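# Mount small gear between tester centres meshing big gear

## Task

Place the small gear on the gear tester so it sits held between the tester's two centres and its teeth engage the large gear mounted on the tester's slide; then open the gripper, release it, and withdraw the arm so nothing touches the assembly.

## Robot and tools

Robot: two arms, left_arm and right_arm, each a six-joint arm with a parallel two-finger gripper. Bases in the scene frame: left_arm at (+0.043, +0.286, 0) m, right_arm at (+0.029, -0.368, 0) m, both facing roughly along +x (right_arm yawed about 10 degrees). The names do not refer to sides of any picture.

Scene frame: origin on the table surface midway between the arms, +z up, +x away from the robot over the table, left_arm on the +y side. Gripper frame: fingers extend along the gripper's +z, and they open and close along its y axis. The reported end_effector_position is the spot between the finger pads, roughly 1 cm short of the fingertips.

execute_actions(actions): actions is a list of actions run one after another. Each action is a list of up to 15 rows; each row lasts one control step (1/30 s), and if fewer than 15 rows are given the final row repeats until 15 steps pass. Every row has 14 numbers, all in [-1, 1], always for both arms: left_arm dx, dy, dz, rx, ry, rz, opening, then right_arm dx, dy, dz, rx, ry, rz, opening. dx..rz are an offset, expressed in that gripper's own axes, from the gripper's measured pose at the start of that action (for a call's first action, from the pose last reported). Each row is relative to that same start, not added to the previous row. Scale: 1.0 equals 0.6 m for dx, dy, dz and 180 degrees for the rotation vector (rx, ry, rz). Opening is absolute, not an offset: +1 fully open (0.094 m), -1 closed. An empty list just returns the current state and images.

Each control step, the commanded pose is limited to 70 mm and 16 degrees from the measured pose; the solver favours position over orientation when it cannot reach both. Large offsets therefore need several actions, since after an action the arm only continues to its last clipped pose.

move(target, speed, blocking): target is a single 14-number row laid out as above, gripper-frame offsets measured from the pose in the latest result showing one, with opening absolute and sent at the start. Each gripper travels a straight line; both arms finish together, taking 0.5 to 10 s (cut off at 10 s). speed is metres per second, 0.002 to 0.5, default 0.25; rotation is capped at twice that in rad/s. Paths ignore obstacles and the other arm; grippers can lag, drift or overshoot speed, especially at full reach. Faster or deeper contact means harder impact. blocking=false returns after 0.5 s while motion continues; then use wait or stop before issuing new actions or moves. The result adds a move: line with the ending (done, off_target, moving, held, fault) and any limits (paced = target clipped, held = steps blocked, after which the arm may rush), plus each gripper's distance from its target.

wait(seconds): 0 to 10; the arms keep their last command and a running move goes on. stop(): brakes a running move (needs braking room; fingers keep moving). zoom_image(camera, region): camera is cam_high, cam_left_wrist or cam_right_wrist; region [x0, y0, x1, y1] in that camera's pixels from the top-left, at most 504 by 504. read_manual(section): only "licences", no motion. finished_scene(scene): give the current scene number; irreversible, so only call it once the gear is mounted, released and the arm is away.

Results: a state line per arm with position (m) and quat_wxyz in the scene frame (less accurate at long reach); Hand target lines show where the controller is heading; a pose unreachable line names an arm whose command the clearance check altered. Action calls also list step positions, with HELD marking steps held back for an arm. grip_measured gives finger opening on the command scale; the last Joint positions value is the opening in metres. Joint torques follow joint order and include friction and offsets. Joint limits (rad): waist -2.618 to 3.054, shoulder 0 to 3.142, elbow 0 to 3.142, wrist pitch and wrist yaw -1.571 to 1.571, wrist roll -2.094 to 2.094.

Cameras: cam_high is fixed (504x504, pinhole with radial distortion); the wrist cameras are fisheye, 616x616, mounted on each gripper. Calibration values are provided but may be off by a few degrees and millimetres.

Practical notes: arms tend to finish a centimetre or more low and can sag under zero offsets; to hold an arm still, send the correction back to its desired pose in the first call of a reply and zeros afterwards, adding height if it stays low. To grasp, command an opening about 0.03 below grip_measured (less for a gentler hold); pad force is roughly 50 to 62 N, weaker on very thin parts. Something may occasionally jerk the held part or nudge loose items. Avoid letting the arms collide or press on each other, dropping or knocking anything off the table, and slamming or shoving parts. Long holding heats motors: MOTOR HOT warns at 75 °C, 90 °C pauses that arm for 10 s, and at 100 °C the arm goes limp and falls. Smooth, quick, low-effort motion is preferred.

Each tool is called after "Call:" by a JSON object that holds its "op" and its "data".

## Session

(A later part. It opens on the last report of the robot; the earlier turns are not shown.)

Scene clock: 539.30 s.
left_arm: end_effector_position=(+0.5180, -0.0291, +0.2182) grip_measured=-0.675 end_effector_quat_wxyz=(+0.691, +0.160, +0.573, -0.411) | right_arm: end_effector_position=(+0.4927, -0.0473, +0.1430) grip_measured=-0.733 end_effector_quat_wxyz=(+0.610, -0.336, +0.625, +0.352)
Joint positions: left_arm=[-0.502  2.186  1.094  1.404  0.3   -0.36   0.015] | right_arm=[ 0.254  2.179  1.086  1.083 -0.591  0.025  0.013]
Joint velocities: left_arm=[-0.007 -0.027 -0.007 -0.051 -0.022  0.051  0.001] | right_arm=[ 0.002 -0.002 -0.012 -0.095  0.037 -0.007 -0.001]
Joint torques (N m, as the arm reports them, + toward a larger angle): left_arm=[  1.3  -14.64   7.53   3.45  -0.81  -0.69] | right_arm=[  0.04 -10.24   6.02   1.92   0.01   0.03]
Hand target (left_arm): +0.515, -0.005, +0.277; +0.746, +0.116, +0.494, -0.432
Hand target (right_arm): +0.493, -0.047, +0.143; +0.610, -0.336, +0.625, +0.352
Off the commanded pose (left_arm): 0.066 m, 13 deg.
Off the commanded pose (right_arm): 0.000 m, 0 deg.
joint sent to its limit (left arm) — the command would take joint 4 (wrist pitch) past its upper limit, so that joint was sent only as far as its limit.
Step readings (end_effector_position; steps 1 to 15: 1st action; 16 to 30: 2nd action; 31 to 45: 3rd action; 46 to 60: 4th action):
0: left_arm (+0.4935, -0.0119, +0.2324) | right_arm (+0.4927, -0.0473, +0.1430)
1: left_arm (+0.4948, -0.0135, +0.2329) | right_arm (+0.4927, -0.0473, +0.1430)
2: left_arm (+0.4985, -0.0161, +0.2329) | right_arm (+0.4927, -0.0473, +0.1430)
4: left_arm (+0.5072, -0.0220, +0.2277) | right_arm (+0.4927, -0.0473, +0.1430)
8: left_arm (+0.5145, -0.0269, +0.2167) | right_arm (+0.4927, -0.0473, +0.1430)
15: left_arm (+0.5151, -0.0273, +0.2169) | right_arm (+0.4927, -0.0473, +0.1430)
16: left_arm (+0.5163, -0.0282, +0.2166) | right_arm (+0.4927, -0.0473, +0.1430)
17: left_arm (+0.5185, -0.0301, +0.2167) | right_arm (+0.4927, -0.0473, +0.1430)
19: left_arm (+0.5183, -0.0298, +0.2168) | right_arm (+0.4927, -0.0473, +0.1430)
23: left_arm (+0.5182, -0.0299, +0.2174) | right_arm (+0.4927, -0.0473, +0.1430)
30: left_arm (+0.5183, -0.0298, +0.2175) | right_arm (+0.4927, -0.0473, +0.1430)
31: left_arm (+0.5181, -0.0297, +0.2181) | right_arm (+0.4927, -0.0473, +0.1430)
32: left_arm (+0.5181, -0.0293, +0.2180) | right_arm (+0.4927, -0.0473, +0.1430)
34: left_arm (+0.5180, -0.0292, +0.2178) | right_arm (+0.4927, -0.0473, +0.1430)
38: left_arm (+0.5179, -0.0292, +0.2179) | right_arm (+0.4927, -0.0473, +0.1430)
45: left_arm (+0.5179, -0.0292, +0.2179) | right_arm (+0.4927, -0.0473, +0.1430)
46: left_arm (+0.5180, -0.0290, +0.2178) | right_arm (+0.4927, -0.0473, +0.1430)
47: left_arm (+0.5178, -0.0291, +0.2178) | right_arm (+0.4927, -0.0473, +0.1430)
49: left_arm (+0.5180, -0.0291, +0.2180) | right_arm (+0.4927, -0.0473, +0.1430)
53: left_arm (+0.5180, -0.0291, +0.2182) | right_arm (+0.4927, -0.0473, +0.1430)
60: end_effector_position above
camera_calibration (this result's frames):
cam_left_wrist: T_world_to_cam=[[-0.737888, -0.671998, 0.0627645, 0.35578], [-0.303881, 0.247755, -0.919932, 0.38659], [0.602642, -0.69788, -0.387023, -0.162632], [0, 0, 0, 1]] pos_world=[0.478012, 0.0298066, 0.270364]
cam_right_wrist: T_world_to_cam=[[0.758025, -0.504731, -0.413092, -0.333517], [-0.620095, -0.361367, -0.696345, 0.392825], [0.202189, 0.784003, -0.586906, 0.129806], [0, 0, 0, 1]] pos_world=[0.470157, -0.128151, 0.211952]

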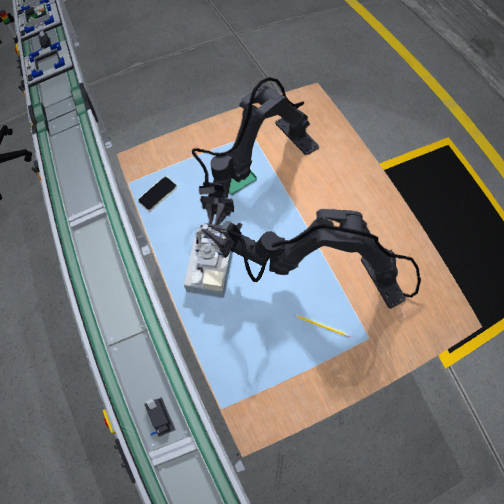

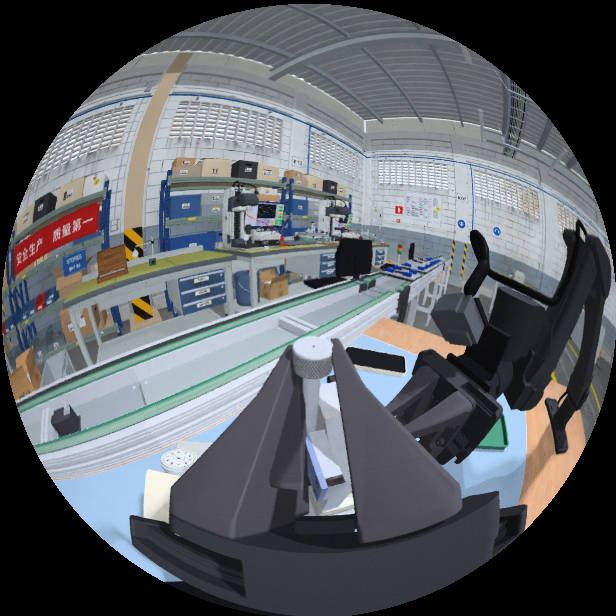

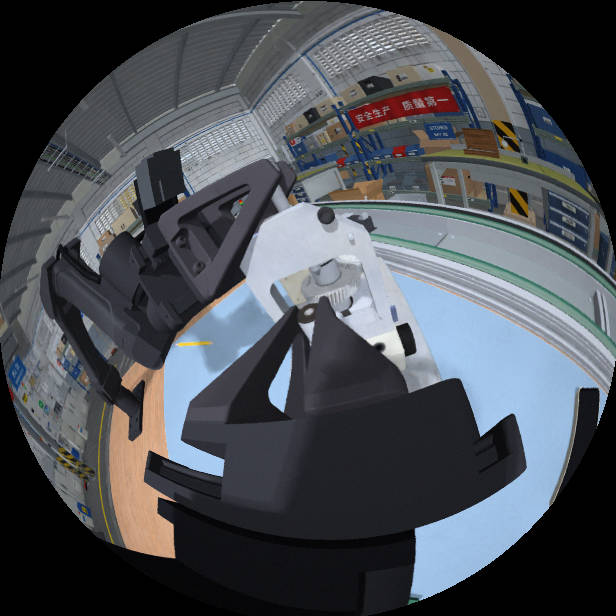

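Call:
{"op": "execute_actions", "data": {"actions": [[[-0.11,0,-0.025,0,-0.03,0,-0.76,-0.04,-0.025,0.012,0,-0.012,0,-0.77]],[[-0.11,0,-0.025,0,-0.04,0,-0.76,0,0,0,0,0,0,-0.77]],[[-0.11,0,-0.03,0,-0.05,0,-0.76,0,0,0,0,0,0,-0.77]],[[-0.11,0,-0.03,0,-0.05,0,-0.76,0,0,0,0,0,0,-0.77]]]}}

Scene clock: 549.70 s.
left_arm: end_effector_position=(+0.5166, -0.0281, +0.2201) grip_measured=-0.675 end_effector_quat_wxyz=(+0.637, +0.174, +0.638, -0.395) | right_arm: end_effector_position=(+0.5027, -0.0494, +0.1528) grip_measured=-0.733 end_effector_quat_wxyz=(+0.611, -0.330, +0.625, +0.356)
Joint positions: left_arm=[-0.491  2.036  1.079  1.089  0.334 -0.331  0.015] | right_arm=[ 0.241  2.179  1.128  1.053 -0.601  0.043  0.013]
Joint velocities: left_arm=[-0.012  0.002 -0.012  0.007 -0.022 -0.037 -0.   ] | right_arm=[ 0.002 -0.002  0.002 -0.051  0.051  0.022 -0.001]
Joint torques (N m, as the arm reports them, + toward a larger angle): left_arm=[  2.85 -19.2    4.11   3.1   -0.13  -0.58] | right_arm=[ -0.01 -10.39   6.14   1.9   -0.01   0.02]
Hand target (left_arm): +0.512, +0.000, +0.278; +0.688, +0.146, +0.580, -0.411
Hand target (right_arm): +0.503, -0.049, +0.153; +0.611, -0.330, +0.625, +0.356
Off the commanded pose (left_arm): 0.069 m, 10 deg.
Off the commanded pose (right_arm): 0.000 m, 0 deg.
Step readings (end_effector_position; steps 1 to 15: 1st action; 16 to 30: 2nd action; 31 to 45: 3rd action; 46 to 60: 4th action):
0: left_arm (+0.5180, -0.0291, +0.2182) | right_arm (+0.4927, -0.0473, +0.1430)
1: left_arm (+0.5176, -0.0289, +0.2190) | right_arm (+0.4933, -0.0470, +0.1437)
2: left_arm (+0.5173, -0.0285, +0.2189) | right_arm (+0.4948, -0.0469, +0.1446)
4: left_arm (+0.5170, -0.0284, +0.2194) | right_arm (+0.4986, -0.0476, +0.1494)
8: left_arm (+0.5172, -0.0287, +0.2189) | right_arm (+0.5029, -0.0495, +0.1543)
15: left_arm (+0.5172, -0.0287, +0.2184) | right_arm (+0.5027, -0.0494, +0.1528)
16: left_arm (+0.5173, -0.0288, +0.2182) | right_arm (+0.5027, -0.0494, +0.1528)
17: left_arm (+0.5174, -0.0287, +0.2182) | right_arm (+0.5027, -0.0494, +0.1528)
19: left_arm (+0.5170, -0.0284, +0.2204) | right_arm (+0.5027, -0.0494, +0.1528)
23: left_arm (+0.5170, -0.0284, +0.2206) | right_arm (+0.5027, -0.0494, +0.1528)
30: left_arm (+0.5170, -0.0285, +0.2202) | right_arm (+0.5027, -0.0494, +0.1528)
31: left_arm (+0.5170, -0.0285, +0.2201) | right_arm (+0.5027, -0.0494, +0.1528)
32: left_arm (+0.5170, -0.0285, +0.2202) | right_arm (+0.5027, -0.0494, +0.1528)
34: left_arm (+0.5169, -0.0284, +0.2205) | right_arm (+0.5027, -0.0494, +0.1528)
38: left_arm (+0.5168, -0.0284, +0.2203) | right_arm (+0.5027, -0.0494, +0.1528)
45: left_arm (+0.5168, -0.0284, +0.2204) | right_arm (+0.5027, -0.0494, +0.1528)
46: left_arm (+0.5168, -0.0284, +0.2203) | right_arm (+0.5027, -0.0494, +0.1528)
47: left_arm (+0.5167, -0.0284, +0.2203) | right_arm (+0.5027, -0.0494, +0.1528)
49: left_arm (+0.5166, -0.0283, +0.2203) | right_arm (+0.5027, -0.0494, +0.1528)
53: left_arm (+0.5167, -0.0281, +0.2201) | right_arm (+0.5027, -0.0494, +0.1528)
60: end_effector_position above
camera_calibration (this result's frames):
cam_left_wrist: T_world_to_cam=[[-0.738746, -0.668153, 0.0884635, 0.350262], [-0.417886, 0.351097, -0.837916, 0.431403], [0.528796, -0.655975, -0.538583, -0.0876257], [0, 0, 0, 1]] pos_world=[0.485368, 0.0250836, 0.2833]
cam_right_wrist: T_world_to_cam=[[0.754224, -0.501527, -0.423811, -0.334432], [-0.624556, -0.348729, -0.698798, 0.408287], [0.202671, 0.791744, -0.576251, 0.133753], [0, 0, 0, 1]] pos_world=[0.480127, -0.131243, 0.220649]

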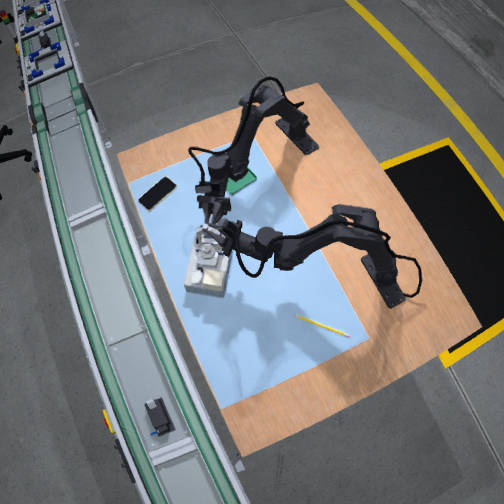

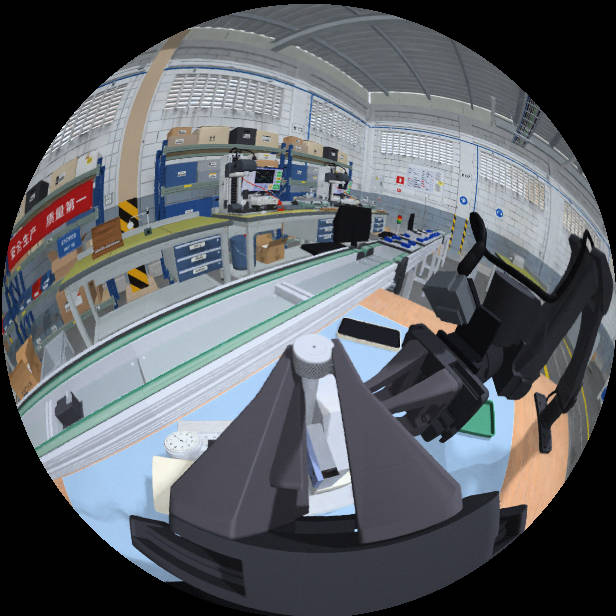

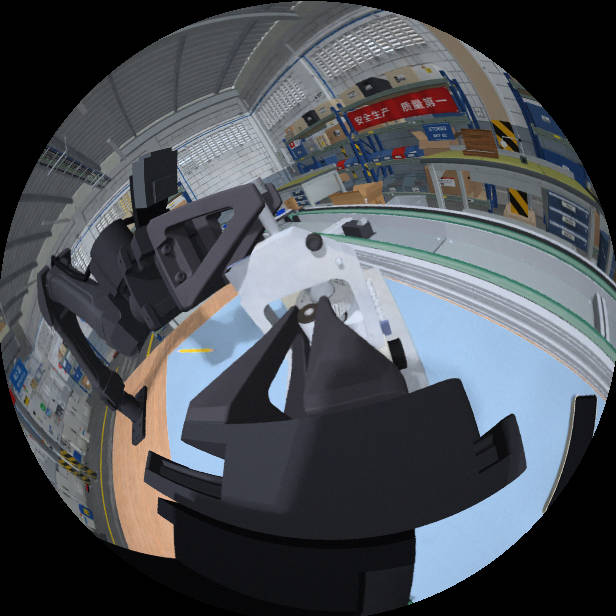

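Call:
{"op": "execute_actions", "data": {"actions": [[[-0.11,0,-0.03,0,-0.05,0,-0.76,-0.004,0.008,0.055,0,-0.01,-0.01,-0.77]],[[-0.11,0,-0.03,0,-0.05,0,-0.76,0,0,0,0,0,0,-0.77]]]}}

Call:
{"op": "zoom_image", "data": {"camera": "cam_left_wrist", "region": [220,330,420,530]}}

Scene clock: 555.97 s.
left_arm: end_effector_position=(+0.5158, -0.0275, +0.2200) grip_measured=-0.675 end_effector_quat_wxyz=(+0.628, +0.176, +0.651, -0.389) | right_arm: end_effector_position=(+0.5086, -0.0225, +0.1440) grip_measured=-0.733 end_effector_quat_wxyz=(+0.613, -0.334, +0.620, +0.358)
Joint positions: left_arm=[-0.491  2.01   1.079  1.027  0.333 -0.323  0.015] | right_arm=[ 0.29   2.255  1.213  1.052 -0.56   0.04   0.013]
Joint velocities: left_arm=[ 0.022  0.017  0.012  0.022  0.022 -0.022 -0.   ] | right_arm=[-0.007 -0.012  0.012 -0.066  0.007  0.066 -0.002]
Joint torques (N m, as the arm reports them, + toward a larger angle): left_arm=[  2.84 -19.15   4.86   3.02  -0.12  -0.58] | right_arm=[  0.03 -11.04   6.19   1.92  -0.01   0.02]
Hand target (left_arm): +0.513, -0.000, +0.279; +0.679, +0.148, +0.594, -0.405
Hand target (right_arm): +0.509, -0.022, +0.144; +0.613, -0.334, +0.620, +0.358
Off the commanded pose (left_arm): 0.068 m, 10 deg.
Off the commanded pose (right_arm): 0.000 m, 0 deg.
Step readings (end_effector_position; steps 1 to 15: 1st action; 16 to 30: 2nd action):
0: left_arm (+0.5166, -0.0281, +0.2201) | right_arm (+0.5027, -0.0494, +0.1528)
1: left_arm (+0.5166, -0.0280, +0.2202) | right_arm (+0.5043, -0.0474, +0.1526)
2: left_arm (+0.5165, -0.0280, +0.2201) | right_arm (+0.5081, -0.0435, +0.1526)
4: left_arm (+0.5164, -0.0279, +0.2200) | right_arm (+0.5110, -0.0335, +0.1497)
8: left_arm (+0.5163, -0.0279, +0.2200) | right_arm (+0.5082, -0.0223, +0.1441)
15: left_arm (+0.5163, -0.0278, +0.2200) | right_arm (+0.5086, -0.0225, +0.1440)
16: left_arm (+0.5162, -0.0278, +0.2202) | right_arm (+0.5086, -0.0225, +0.1440)
17: left_arm (+0.5161, -0.0277, +0.2200) | right_arm (+0.5086, -0.0225, +0.1440)
19: left_arm (+0.5160, -0.0276, +0.2202) | right_arm (+0.5086, -0.0225, +0.1440)
23: left_arm (+0.5158, -0.0275, +0.2200) | right_arm (+0.5086, -0.0225, +0.1440)
30: end_effector_position above
camera_calibration (this result's frames):
cam_left_wrist: T_world_to_cam=[[-0.735374, -0.671362, 0.0921874, 0.347405], [-0.439202, 0.368578, -0.8193, 0.438153], [0.516068, -0.642981, -0.565906, -0.073941], [0, 0, 0, 1]] pos_world=[0.486069, 0.0241984, 0.285109]
cam_right_wrist: T_world_to_cam=[[0.76248, -0.494641, -0.417079, -0.334069], [-0.614798, -0.353025, -0.705263, 0.411065], [0.201613, 0.794168, -0.573279, 0.106329], [0, 0, 0, 1]] pos_world=[0.486006, -0.104571, 0.211532]

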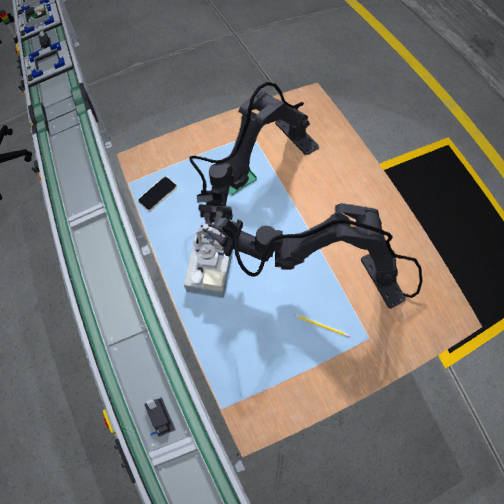

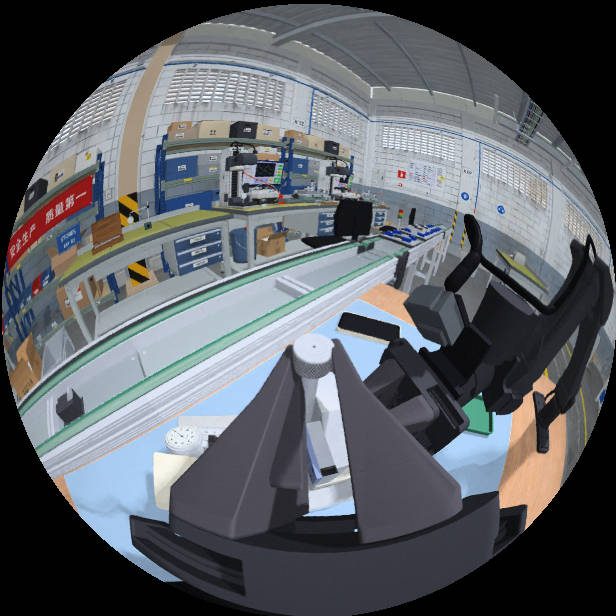

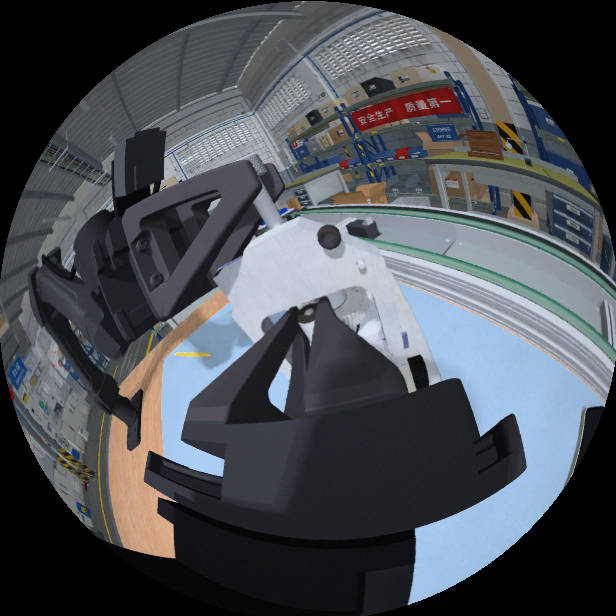

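Region (220, 330, 420, 530) of cam_left_wrist's 616x616 image, scaled by 2.520, with more detail than that image has.

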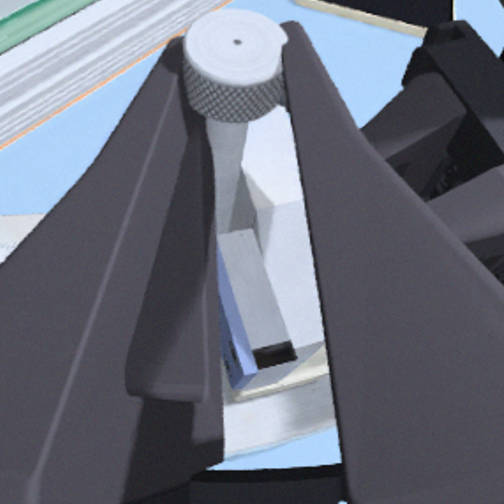

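Call:
{"op": "execute_actions", "data": {"actions": [[[-0.11,0,-0.025,0,-0.05,0,-0.76,-0.028,-0.012,0.028,0,-0.01,0,-0.77]],[[-0.11,0,-0.025,0,-0.05,0,-0.76,0,0,0,0,0,0,-0.77]]]}}

Call:
{"op": "zoom_image", "data": {"camera": "cam_right_wrist", "region": [230,150,430,350]}}

Scene clock: 572.53 s.
left_arm: end_effector_position=(+0.5150, -0.0265, +0.2230) grip_measured=-0.675 end_effector_quat_wxyz=(+0.625, +0.176, +0.655, -0.386) | right_arm: end_effector_position=(+0.5113, -0.0174, +0.1461) grip_measured=-0.733 end_effector_quat_wxyz=(+0.605, -0.337, +0.618, +0.371)
Joint positions: left_arm=[-0.491  1.99   1.079  0.995  0.331 -0.319  0.015] | right_arm=[ 0.288  2.268  1.252  1.026 -0.589  0.055  0.013]
Joint velocities: left_arm=[-0.012  0.007 -0.002  0.022  0.051 -0.037 -0.   ] | right_arm=[-0.002 -0.022  0.012  0.022 -0.081 -0.037 -0.001]
Joint torques (N m, as the arm reports them, + toward a larger angle): left_arm=[  2.59 -18.92   5.87   2.84  -0.15  -0.55] | right_arm=[  0.03 -11.16   6.17   1.92   0.04   0.03]
Hand target (left_arm): +0.514, -0.001, +0.282; +0.675, +0.148, +0.601, -0.402
Hand target (right_arm): +0.512, -0.018, +0.146; +0.606, -0.336, +0.619, +0.370
Off the commanded pose (left_arm): 0.067 m, 9 deg.
Off the commanded pose (right_arm): 0.001 m, 0 deg.
Step readings (end_effector_position; steps 1 to 15: 1st action; 16 to 30: 2nd action):
0: left_arm (+0.5158, -0.0275, +0.2200) | right_arm (+0.5086, -0.0225, +0.1440)
1: left_arm (+0.5159, -0.0274, +0.2198) | right_arm (+0.5095, -0.0218, +0.1450)
2: left_arm (+0.5159, -0.0271, +0.2207) | right_arm (+0.5099, -0.0207, +0.1452)
4: left_arm (+0.5153, -0.0268, +0.2240) | right_arm (+0.5125, -0.0199, +0.1472)
8: left_arm (+0.5154, -0.0268, +0.2228) | right_arm (+0.5118, -0.0178, +0.1460)
15: left_arm (+0.5154, -0.0268, +0.2228) | right_arm (+0.5118, -0.0177, +0.1461)
16: left_arm (+0.5154, -0.0267, +0.2229) | right_arm (+0.5115, -0.0175, +0.1461)
17: left_arm (+0.5152, -0.0267, +0.2230) | right_arm (+0.5113, -0.0174, +0.1461)
19: left_arm (+0.5151, -0.0266, +0.2229) | right_arm (+0.5113, -0.0174, +0.1461)
23: left_arm (+0.5150, -0.0266, +0.2229) | right_arm (+0.5113, -0.0174, +0.1461)
30: end_effector_position above
camera_calibration (this result's frames):
cam_left_wrist: T_world_to_cam=[[-0.732554, -0.674379, 0.0926127, 0.345523], [-0.447291, 0.374326, -0.812287, 0.442645], [0.513122, -0.63647, -0.575858, -0.0672944], [0, 0, 0, 1]] pos_world=[0.485636, 0.0244896, 0.288803]
cam_right_wrist: T_world_to_cam=[[0.769956, -0.470511, -0.431031, -0.334062], [-0.614407, -0.364309, -0.699845, 0.414841], [0.172257, 0.803678, -0.569587, 0.117586], [0, 0, 0, 1]] pos_world=[0.491839, -0.100551, 0.213309]

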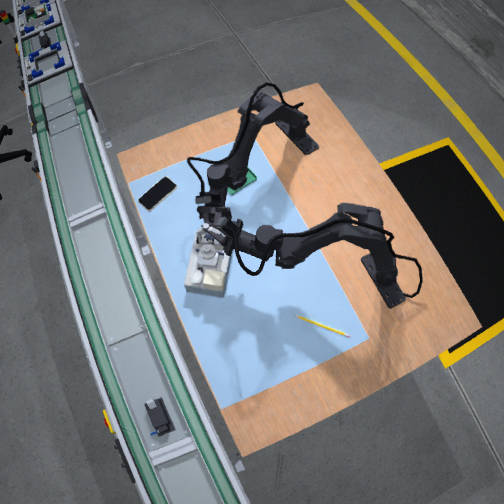

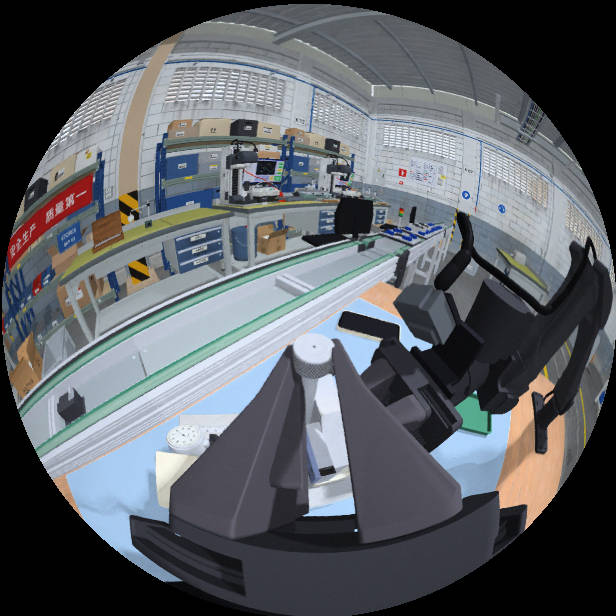

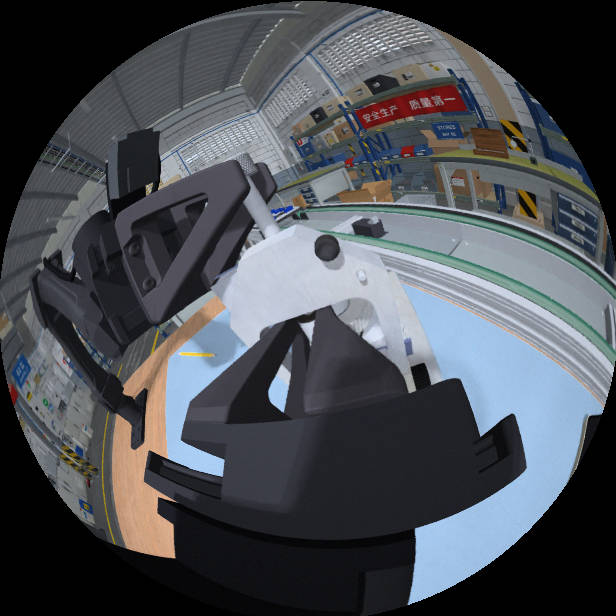

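Region (230, 150, 430, 350) of cam_right_wrist's 616x616 image, scaled by 2.520, with more detail than that image has.

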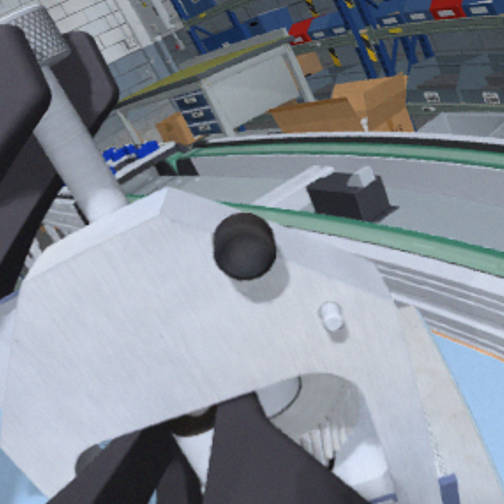

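Call:
{"op": "execute_actions", "data": {"actions": [[[-0.11,0,-0.025,0,-0.05,0,-0.76,-0.015,-0.025,0.018,-0.01,0,0,-0.77]],[[-0.11,0,-0.025,0,-0.05,0,-0.76,0,-0.01,0.005,0,0,0,-0.77]]]}}

Call:
{"op": "zoom_image", "data": {"camera": "cam_right_wrist", "region": [230,150,430,350]}}

Scene clock: 583.83 s.
left_arm: end_effector_position=(+0.5145, -0.0260, +0.2230) grip_measured=-0.675 end_effector_quat_wxyz=(+0.621, +0.176, +0.661, -0.383) | right_arm: end_effector_position=(+0.5107, -0.0166, +0.1461) grip_measured=-0.733 end_effector_quat_wxyz=(+0.587, -0.367, +0.604, +0.394)
Joint positions: left_arm=[-0.491  1.978  1.079  0.968  0.329 -0.314  0.015] | right_arm=[ 0.262  2.289  1.302  0.988 -0.704  0.045  0.013]
Joint velocities: left_arm=[ 0.002 -0.017  0.012 -0.007 -0.066 -0.037 -0.001] | right_arm=[-0.022 -0.007  0.007 -0.051  0.022 -0.022 -0.   ]
Joint torques (N m, as the arm reports them, + toward a larger angle): left_arm=[  2.61 -18.9    6.04   2.76  -0.15  -0.55] | right_arm=[ -0.18 -10.01   8.67   1.69   0.03   0.02]
Hand target (left_arm): +0.514, -0.001, +0.283; +0.671, +0.148, +0.608, -0.398
Hand target (right_arm): +0.518, -0.016, +0.146; +0.588, -0.365, +0.605, +0.393
Off the commanded pose (left_arm): 0.067 m, 9 deg.
Off the commanded pose (right_arm): 0.007 m, 0 deg.
Step readings (end_effector_position; steps 1 to 15: 1st action; 16 to 30: 2nd action):
0: left_arm (+0.5150, -0.0265, +0.2230) | right_arm (+0.5113, -0.0174, +0.1461)
1: left_arm (+0.5150, -0.0265, +0.2229) | right_arm (+0.5118, -0.0169, +0.1460)
2: left_arm (+0.5150, -0.0264, +0.2229) | right_arm (+0.5120, -0.0166, +0.1461)
4: left_arm (+0.5150, -0.0262, +0.2229) | right_arm (+0.5117, -0.0164, +0.1461)
8: left_arm (+0.5150, -0.0262, +0.2228) | right_arm (+0.5114, -0.0161, +0.1462)
15: left_arm (+0.5149, -0.0262, +0.2228) | right_arm (+0.5112, -0.0160, +0.1461)
16: left_arm (+0.5149, -0.0261, +0.2229) | right_arm (+0.5109, -0.0161, +0.1461)
17: left_arm (+0.5148, -0.0261, +0.2230) | right_arm (+0.5108, -0.0164, +0.1461)
19: left_arm (+0.5146, -0.0261, +0.2231) | right_arm (+0.5107, -0.0166, +0.1461)
23: left_arm (+0.5145, -0.0260, +0.2229) | right_arm (+0.5107, -0.0166, +0.1461)
30: end_effector_position above
camera_calibration (this result's frames):
cam_left_wrist: T_world_to_cam=[[-0.730343, -0.676632, 0.0936343, 0.344124], [-0.456476, 0.381478, -0.803806, 0.445236], [0.508161, -0.629796, -0.587477, -0.0614178], [0, 0, 0, 1]] pos_world=[0.485778, 0.0243166, 0.28958]
cam_right_wrist: T_world_to_cam=[[0.809329, -0.404112, -0.426238, -0.352971], [-0.578578, -0.423531, -0.697042, 0.395048], [0.101158, 0.810749, -0.576587, 0.154504], [0, 0, 0, 1]] pos_world=[0.498607, -0.100589, 0.214001]

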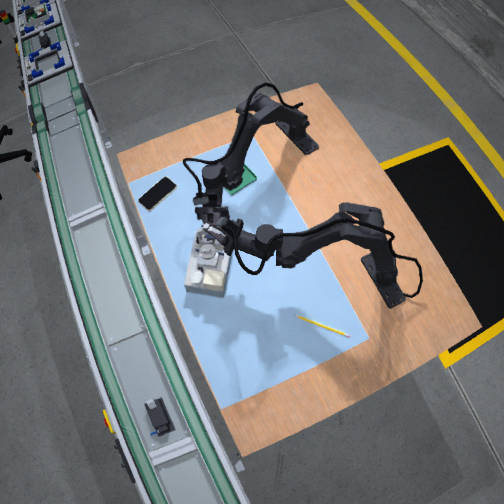

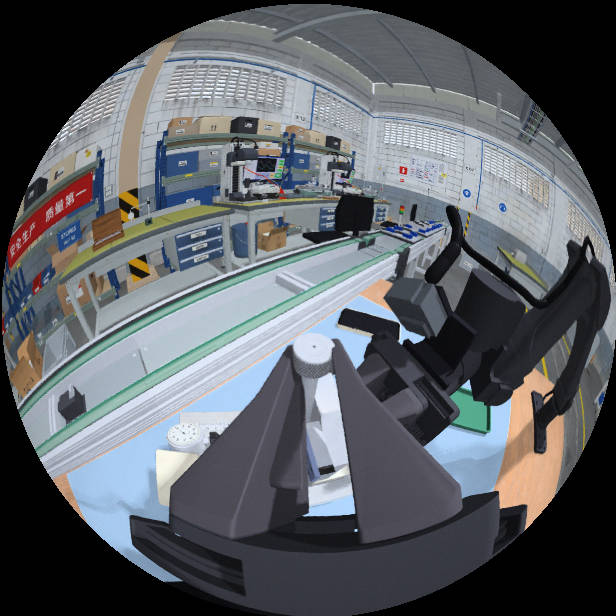

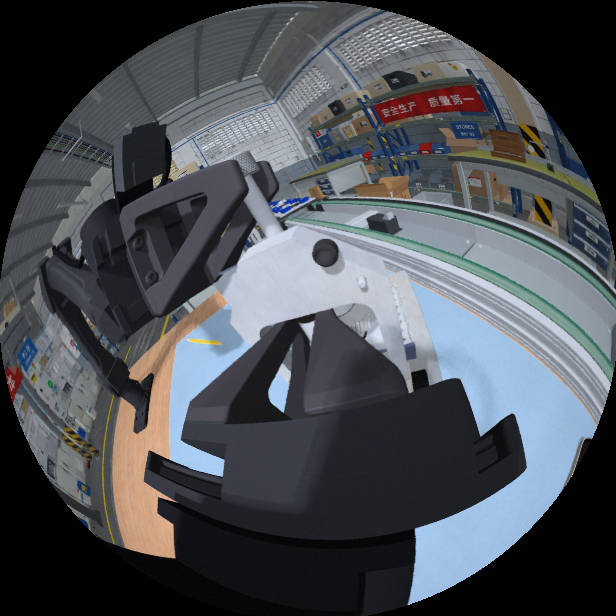

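Region (230, 150, 430, 350) of cam_right_wrist's 616x616 image, scaled by 2.520, with more detail than that image has.

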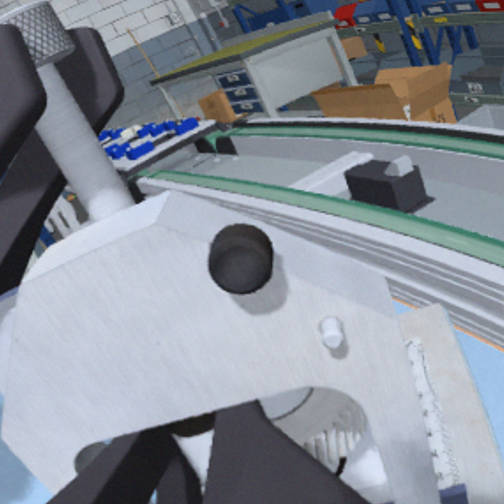

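Call:
{"op": "execute_actions", "data": {"actions": [[[-0.11,0,-0.025,0,-0.05,0,-0.76,0,0,-0.03,0,0,0,-0.77]],[[-0.11,0,-0.025,0,-0.05,0,-0.76,-0.015,-0.015,0,0.04,0,-0.01,-0.77]],[[-0.11,0,-0.025,0,-0.05,0,-0.76,0,0,0,0,0,0,-0.77]]]}}

Scene clock: 591.63 s.
left_arm: end_effector_position=(+0.5139, -0.0258, +0.2219) grip_measured=-0.675 end_effector_quat_wxyz=(+0.616, +0.178, +0.666, -0.381) | right_arm: end_effector_position=(+0.5183, -0.0314, +0.1447) grip_measured=-0.733 end_effector_quat_wxyz=(+0.613, -0.339, +0.621, +0.352)
Joint positions: left_arm=[-0.491  1.968  1.079  0.94   0.329 -0.31   0.015] | right_arm=[ 0.262  2.26   1.239  1.02  -0.588  0.022  0.013]
Joint velocities: left_arm=[ 0.007  0.012 -0.002  0.007 -0.007 -0.066 -0.001] | right_arm=[-0.007 -0.012  0.012 -0.051 -0.007  0.007 -0.   ]
Joint torques (N m, as the arm reports them, + toward a larger angle): left_arm=[  2.65 -19.22   6.41   2.68  -0.11  -0.52] | right_arm=[  0.03 -11.16   6.27   1.93   0.     0.03]
Hand target (left_arm): +0.514, -0.002, +0.283; +0.666, +0.150, +0.615, -0.395
Hand target (right_arm): +0.518, -0.031, +0.145; +0.613, -0.339, +0.621, +0.352
Off the commanded pose (left_arm): 0.068 m, 9 deg.
Off the commanded pose (right_arm): 0.000 m, 0 deg.
Step readings (end_effector_position; steps 1 to 15: 1st action; 16 to 30: 2nd action; 31 to 45: 3rd action):
0: left_arm (+0.5145, -0.0260, +0.2230) | right_arm (+0.5107, -0.0166, +0.1461)
1: left_arm (+0.5145, -0.0260, +0.2230) | right_arm (+0.5100, -0.0178, +0.1454)
2: left_arm (+0.5144, -0.0260, +0.2231) | right_arm (+0.5086, -0.0198, +0.1454)
4: left_arm (+0.5143, -0.0259, +0.2229) | right_arm (+0.5067, -0.0239, +0.1439)
8: left_arm (+0.5142, -0.0259, +0.2230) | right_arm (+0.5061, -0.0262, +0.1443)
15: left_arm (+0.5141, -0.0259, +0.2230) | right_arm (+0.5059, -0.0263, +0.1443)
16: left_arm (+0.5141, -0.0259, +0.2228) | right_arm (+0.5076, -0.0272, +0.1446)
17: left_arm (+0.5141, -0.0258, +0.2228) | right_arm (+0.5093, -0.0284, +0.1446)
19: left_arm (+0.5140, -0.0258, +0.2227) | right_arm (+0.5117, -0.0293, +0.1448)
23: left_arm (+0.5139, -0.0258, +0.2226) | right_arm (+0.5154, -0.0299, +0.1448)
30: left_arm (+0.5139, -0.0257, +0.2227) | right_arm (+0.5183, -0.0314, +0.1447)
31: left_arm (+0.5139, -0.0257, +0.2225) | right_arm (+0.5183, -0.0314, +0.1447)
32: left_arm (+0.5139, -0.0257, +0.2223) | right_arm (+0.5183, -0.0314, +0.1447)
34: left_arm (+0.5139, -0.0258, +0.2220) | right_arm (+0.5183, -0.0314, +0.1447)
38: left_arm (+0.5139, -0.0258, +0.2219) | right_arm (+0.5183, -0.0314, +0.1447)
45: end_effector_position above
camera_calibration (this result's frames):
cam_left_wrist: T_world_to_cam=[[-0.729308, -0.677594, 0.0947399, 0.343142], [-0.465904, 0.390442, -0.794033, 0.44689], [0.501041, -0.623235, -0.600447, -0.0548754], [0, 0, 0, 1]] pos_world=[0.485959, 0.023826, 0.289386]
cam_right_wrist: T_world_to_cam=[[0.764426, -0.500918, -0.405874, -0.348444], [-0.611057, -0.362187, -0.703868, 0.411979], [0.205578, 0.786067, -0.582955, 0.110897], [0, 0, 0, 1]] pos_world=[0.495304, -0.1125, 0.213202]

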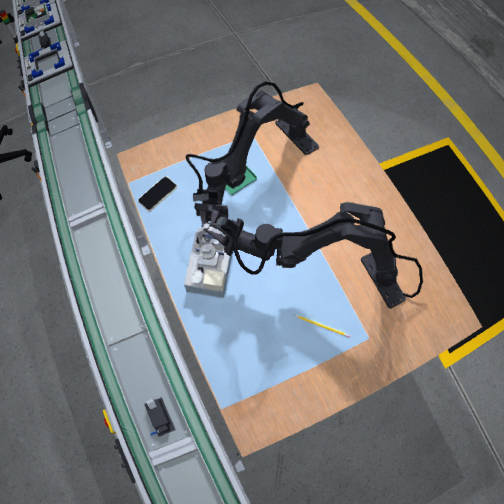

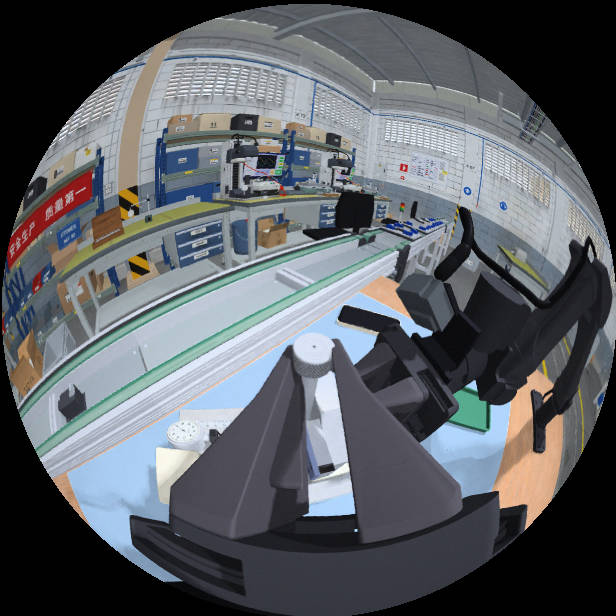

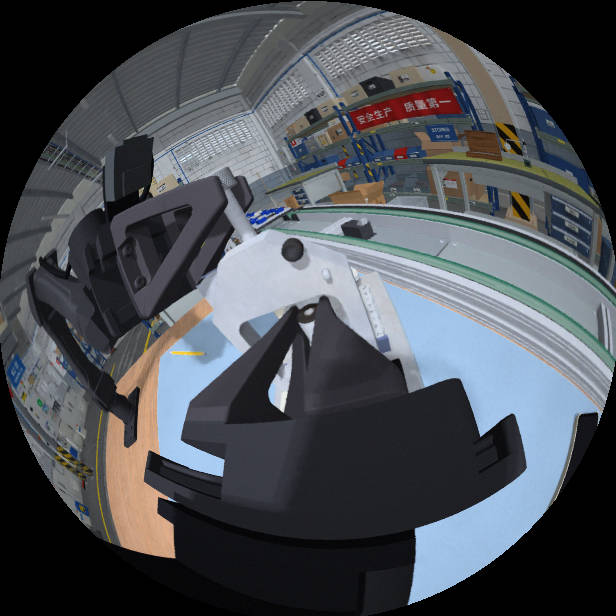

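Call:
{"op": "execute_actions", "data": {"actions": [[[-0.11,0,-0.025,0,-0.05,0,-0.76,-0.012,0.02,0,0,0,0,-0.77]],[[-0.11,0,-0.025,0,-0.05,0,-0.76,0,0,0,0,0,0,-0.77]]]}}

Scene clock: 598.67 s.
left_arm: end_effector_position=(+0.5134, -0.0255, +0.2217) grip_measured=-0.675 end_effector_quat_wxyz=(+0.613, +0.178, +0.670, -0.379) | right_arm: end_effector_position=(+0.5147, -0.0275, +0.1447) grip_measured=-0.733 end_effector_quat_wxyz=(+0.612, -0.338, +0.623, +0.352)
Joint positions: left_arm=[-0.491  1.961  1.079  0.924  0.329 -0.307  0.015] | right_arm=[ 0.274  2.253  1.23   1.019 -0.573  0.022  0.013]
Joint velocities: left_arm=[-0.007  0.007 -0.012 -0.007  0.066  0.022 -0.   ] | right_arm=[-0.007  0.002 -0.012 -0.066  0.022 -0.066 -0.001]
Joint torques (N m, as the arm reports them, + toward a larger angle): left_arm=[  2.72 -18.87   6.66   2.7   -0.14  -0.52] | right_arm=[  0.06 -11.1    6.2    1.89  -0.01   0.05]
Hand target (left_arm): +0.514, -0.002, +0.282; +0.663, +0.151, +0.618, -0.394
Hand target (right_arm): +0.515, -0.028, +0.145; +0.612, -0.338, +0.623, +0.352
Off the commanded pose (left_arm): 0.068 m, 9 deg.
Off the commanded pose (right_arm): 0.000 m, 0 deg.
Step readings (end_effector_position; steps 1 to 15: 1st action; 16 to 30: 2nd action):
0: left_arm (+0.5139, -0.0258, +0.2219) | right_arm (+0.5183, -0.0314, +0.1447)
1: left_arm (+0.5139, -0.0258, +0.2218) | right_arm (+0.5182, -0.0310, +0.1447)
2: left_arm (+0.5139, -0.0258, +0.2217) | right_arm (+0.5182, -0.0305, +0.1447)
4: left_arm (+0.5139, -0.0258, +0.2215) | right_arm (+0.5176, -0.0295, +0.1444)
8: left_arm (+0.5137, -0.0257, +0.2217) | right_arm (+0.5154, -0.0285, +0.1446)
15: left_arm (+0.5137, -0.0256, +0.2217) | right_arm (+0.5147, -0.0275, +0.1447)
16: left_arm (+0.5136, -0.0256, +0.2218) | right_arm (+0.5147, -0.0275, +0.1447)
17: left_arm (+0.5136, -0.0256, +0.2216) | right_arm (+0.5147, -0.0275, +0.1447)
19: left_arm (+0.5135, -0.0255, +0.2218) | right_arm (+0.5147, -0.0275, +0.1447)
23: left_arm (+0.5134, -0.0255, +0.2218) | right_arm (+0.5147, -0.0275, +0.1447)
30: end_effector_position above
camera_calibration (this result's frames):
cam_left_wrist: T_world_to_cam=[[-0.728595, -0.678239, 0.0956067, 0.342412], [-0.471307, 0.39515, -0.788496, 0.448086], [0.49701, -0.619554, -0.607563, -0.0508657], [0, 0, 0, 1]] pos_world=[0.485946, 0.0236618, 0.289673]
cam_right_wrist: T_world_to_cam=[[0.762211, -0.502982, -0.407484, -0.342424], [-0.61392, -0.362069, -0.701433, 0.412273], [0.205271, 0.784803, -0.584764, 0.108976], [0, 0, 0, 1]] pos_world=[0.491733, -0.108486, 0.213375]

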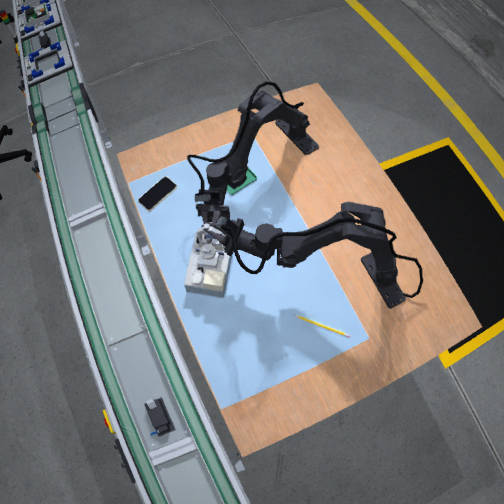

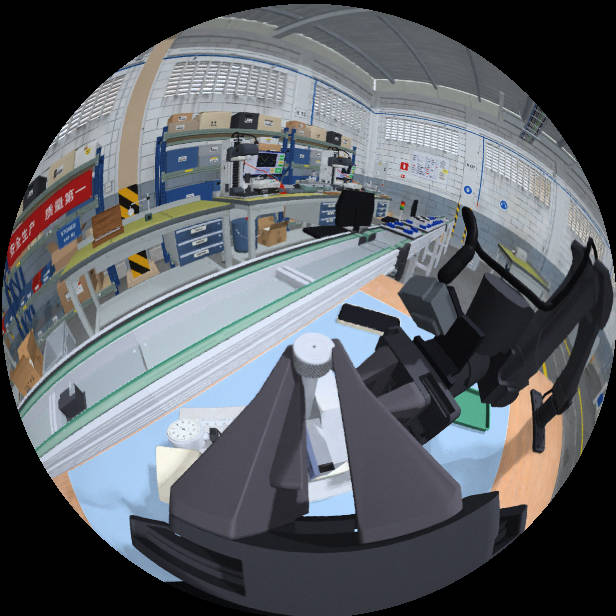

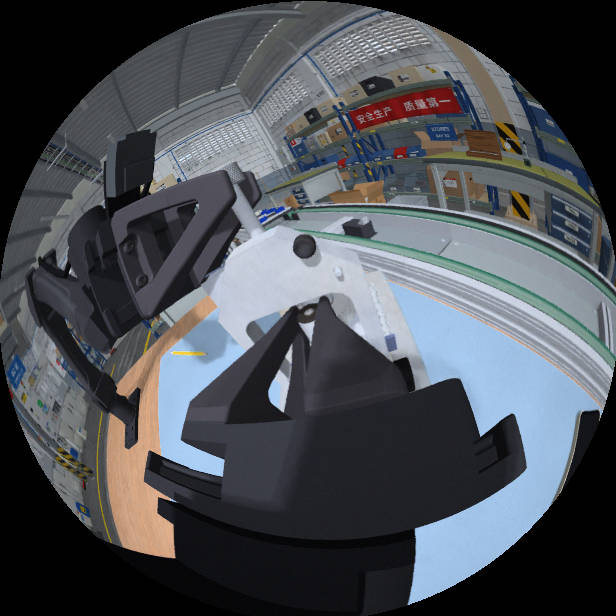

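Call:
{"op": "execute_actions", "data": {"actions": [[[-0.11,0,-0.015,0,-0.05,0,-0.76,-0.026,0.006,0.03,0,-0.01,0,-0.77]],[[-0.11,0,-0.015,0,-0.05,0,-0.76,0,0,0,0,0,0,-0.77]]]}}

Call:
{"op": "zoom_image", "data": {"camera": "cam_right_wrist", "region": [230,150,430,350]}}

Scene clock: 608.90 s.
left_arm: end_effector_position=(+0.5152, -0.0263, +0.2230) grip_measured=-0.675 end_effector_quat_wxyz=(+0.612, +0.178, +0.672, -0.378) | right_arm: end_effector_position=(+0.5183, -0.0234, +0.1464) grip_measured=-0.733 end_effector_quat_wxyz=(+0.612, -0.333, +0.625, +0.351)
Joint positions: left_arm=[-0.491  1.961  1.092  0.906  0.329 -0.307  0.015] | right_arm=[ 0.282  2.26   1.253  1.003 -0.558  0.028  0.013]
Joint velocities: left_arm=[-0.002 -0.017  0.012 -0.051 -0.007 -0.037  0.001] | right_arm=[ 0.007 -0.002 -0.007 -0.066  0.095  0.007  0.   ]
Joint torques (N m, as the arm reports them, + toward a larger angle): left_arm=[  2.35 -18.01   7.9    2.63  -0.18  -0.5 ] | right_arm=[  0.07 -11.14   6.34   1.93  -0.02   0.03]
Hand target (left_arm): +0.518, -0.006, +0.284; +0.662, +0.150, +0.620, -0.393
Hand target (right_arm): +0.518, -0.023, +0.146; +0.612, -0.334, +0.625, +0.351
Off the commanded pose (left_arm): 0.067 m, 9 deg.
Off the commanded pose (right_arm): 0.000 m, 0 deg.
Step readings (end_effector_position; steps 1 to 15: 1st action; 16 to 30: 2nd action):
0: left_arm (+0.5134, -0.0255, +0.2217) | right_arm (+0.5147, -0.0275, +0.1447)
1: left_arm (+0.5134, -0.0255, +0.2215) | right_arm (+0.5151, -0.0268, +0.1450)
2: left_arm (+0.5135, -0.0255, +0.2214) | right_arm (+0.5162, -0.0255, +0.1458)
4: left_arm (+0.5139, -0.0256, +0.2227) | right_arm (+0.5172, -0.0237, +0.1463)
8: left_arm (+0.5145, -0.0259, +0.2231) | right_arm (+0.5181, -0.0232, +0.1465)
15: left_arm (+0.5146, -0.0260, +0.2230) | right_arm (+0.5181, -0.0232, +0.1464)
16: left_arm (+0.5147, -0.0260, +0.2232) | right_arm (+0.5181, -0.0232, +0.1464)
17: left_arm (+0.5149, -0.0261, +0.2231) | right_arm (+0.5181, -0.0232, +0.1464)
19: left_arm (+0.5151, -0.0263, +0.2231) | right_arm (+0.5183, -0.0234, +0.1464)
23: left_arm (+0.5152, -0.0263, +0.2229) | right_arm (+0.5183, -0.0234, +0.1464)
30: end_effector_position above
camera_calibration (this result's frames):
cam_left_wrist: T_world_to_cam=[[-0.727638, -0.679067, 0.0970096, 0.342234], [-0.475127, 0.396924, -0.785306, 0.451572], [0.49477, -0.61751, -0.61146, -0.0494104], [0, 0, 0, 1]] pos_world=[0.488023, 0.0226481, 0.29121]
cam_right_wrist: T_world_to_cam=[[0.756044, -0.507633, -0.413166, -0.338485], [-0.620397, -0.354639, -0.699527, 0.420385], [0.208578, 0.785201, -0.583057, 0.104059], [0, 0, 0, 1]] pos_world=[0.49501, -0.104448, 0.214893]

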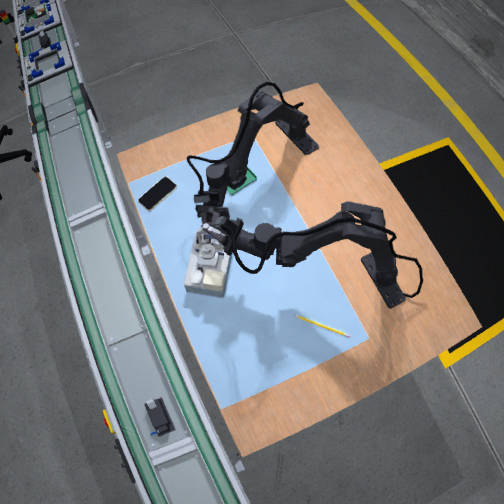

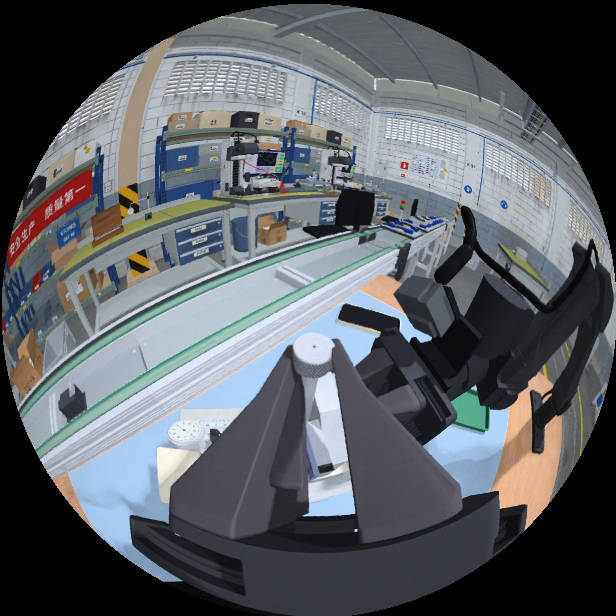

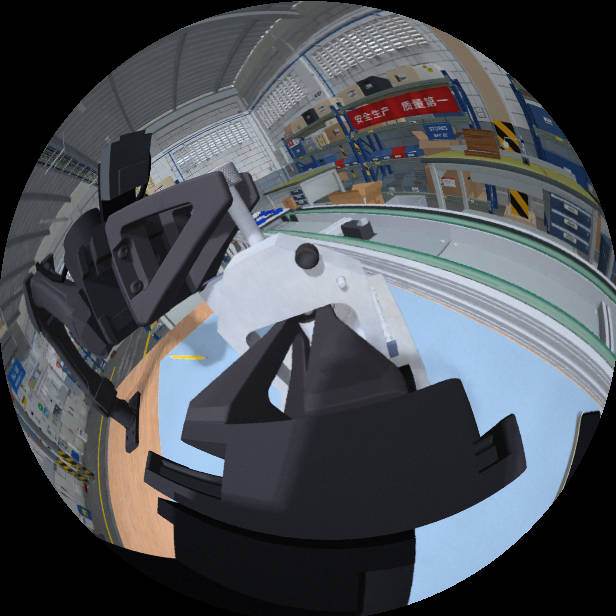

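Region (230, 150, 430, 350) of cam_right_wrist's 616x616 image, scaled by 2.520, with more detail than that image has.

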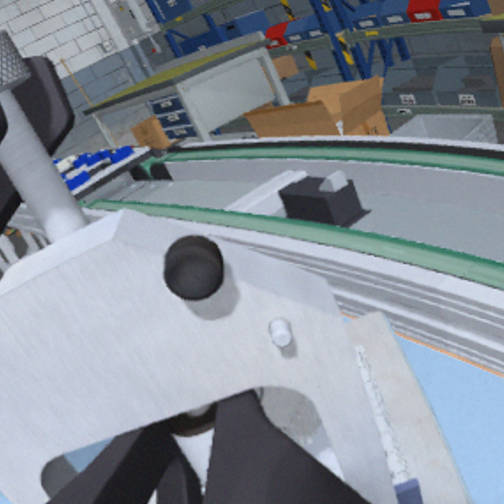

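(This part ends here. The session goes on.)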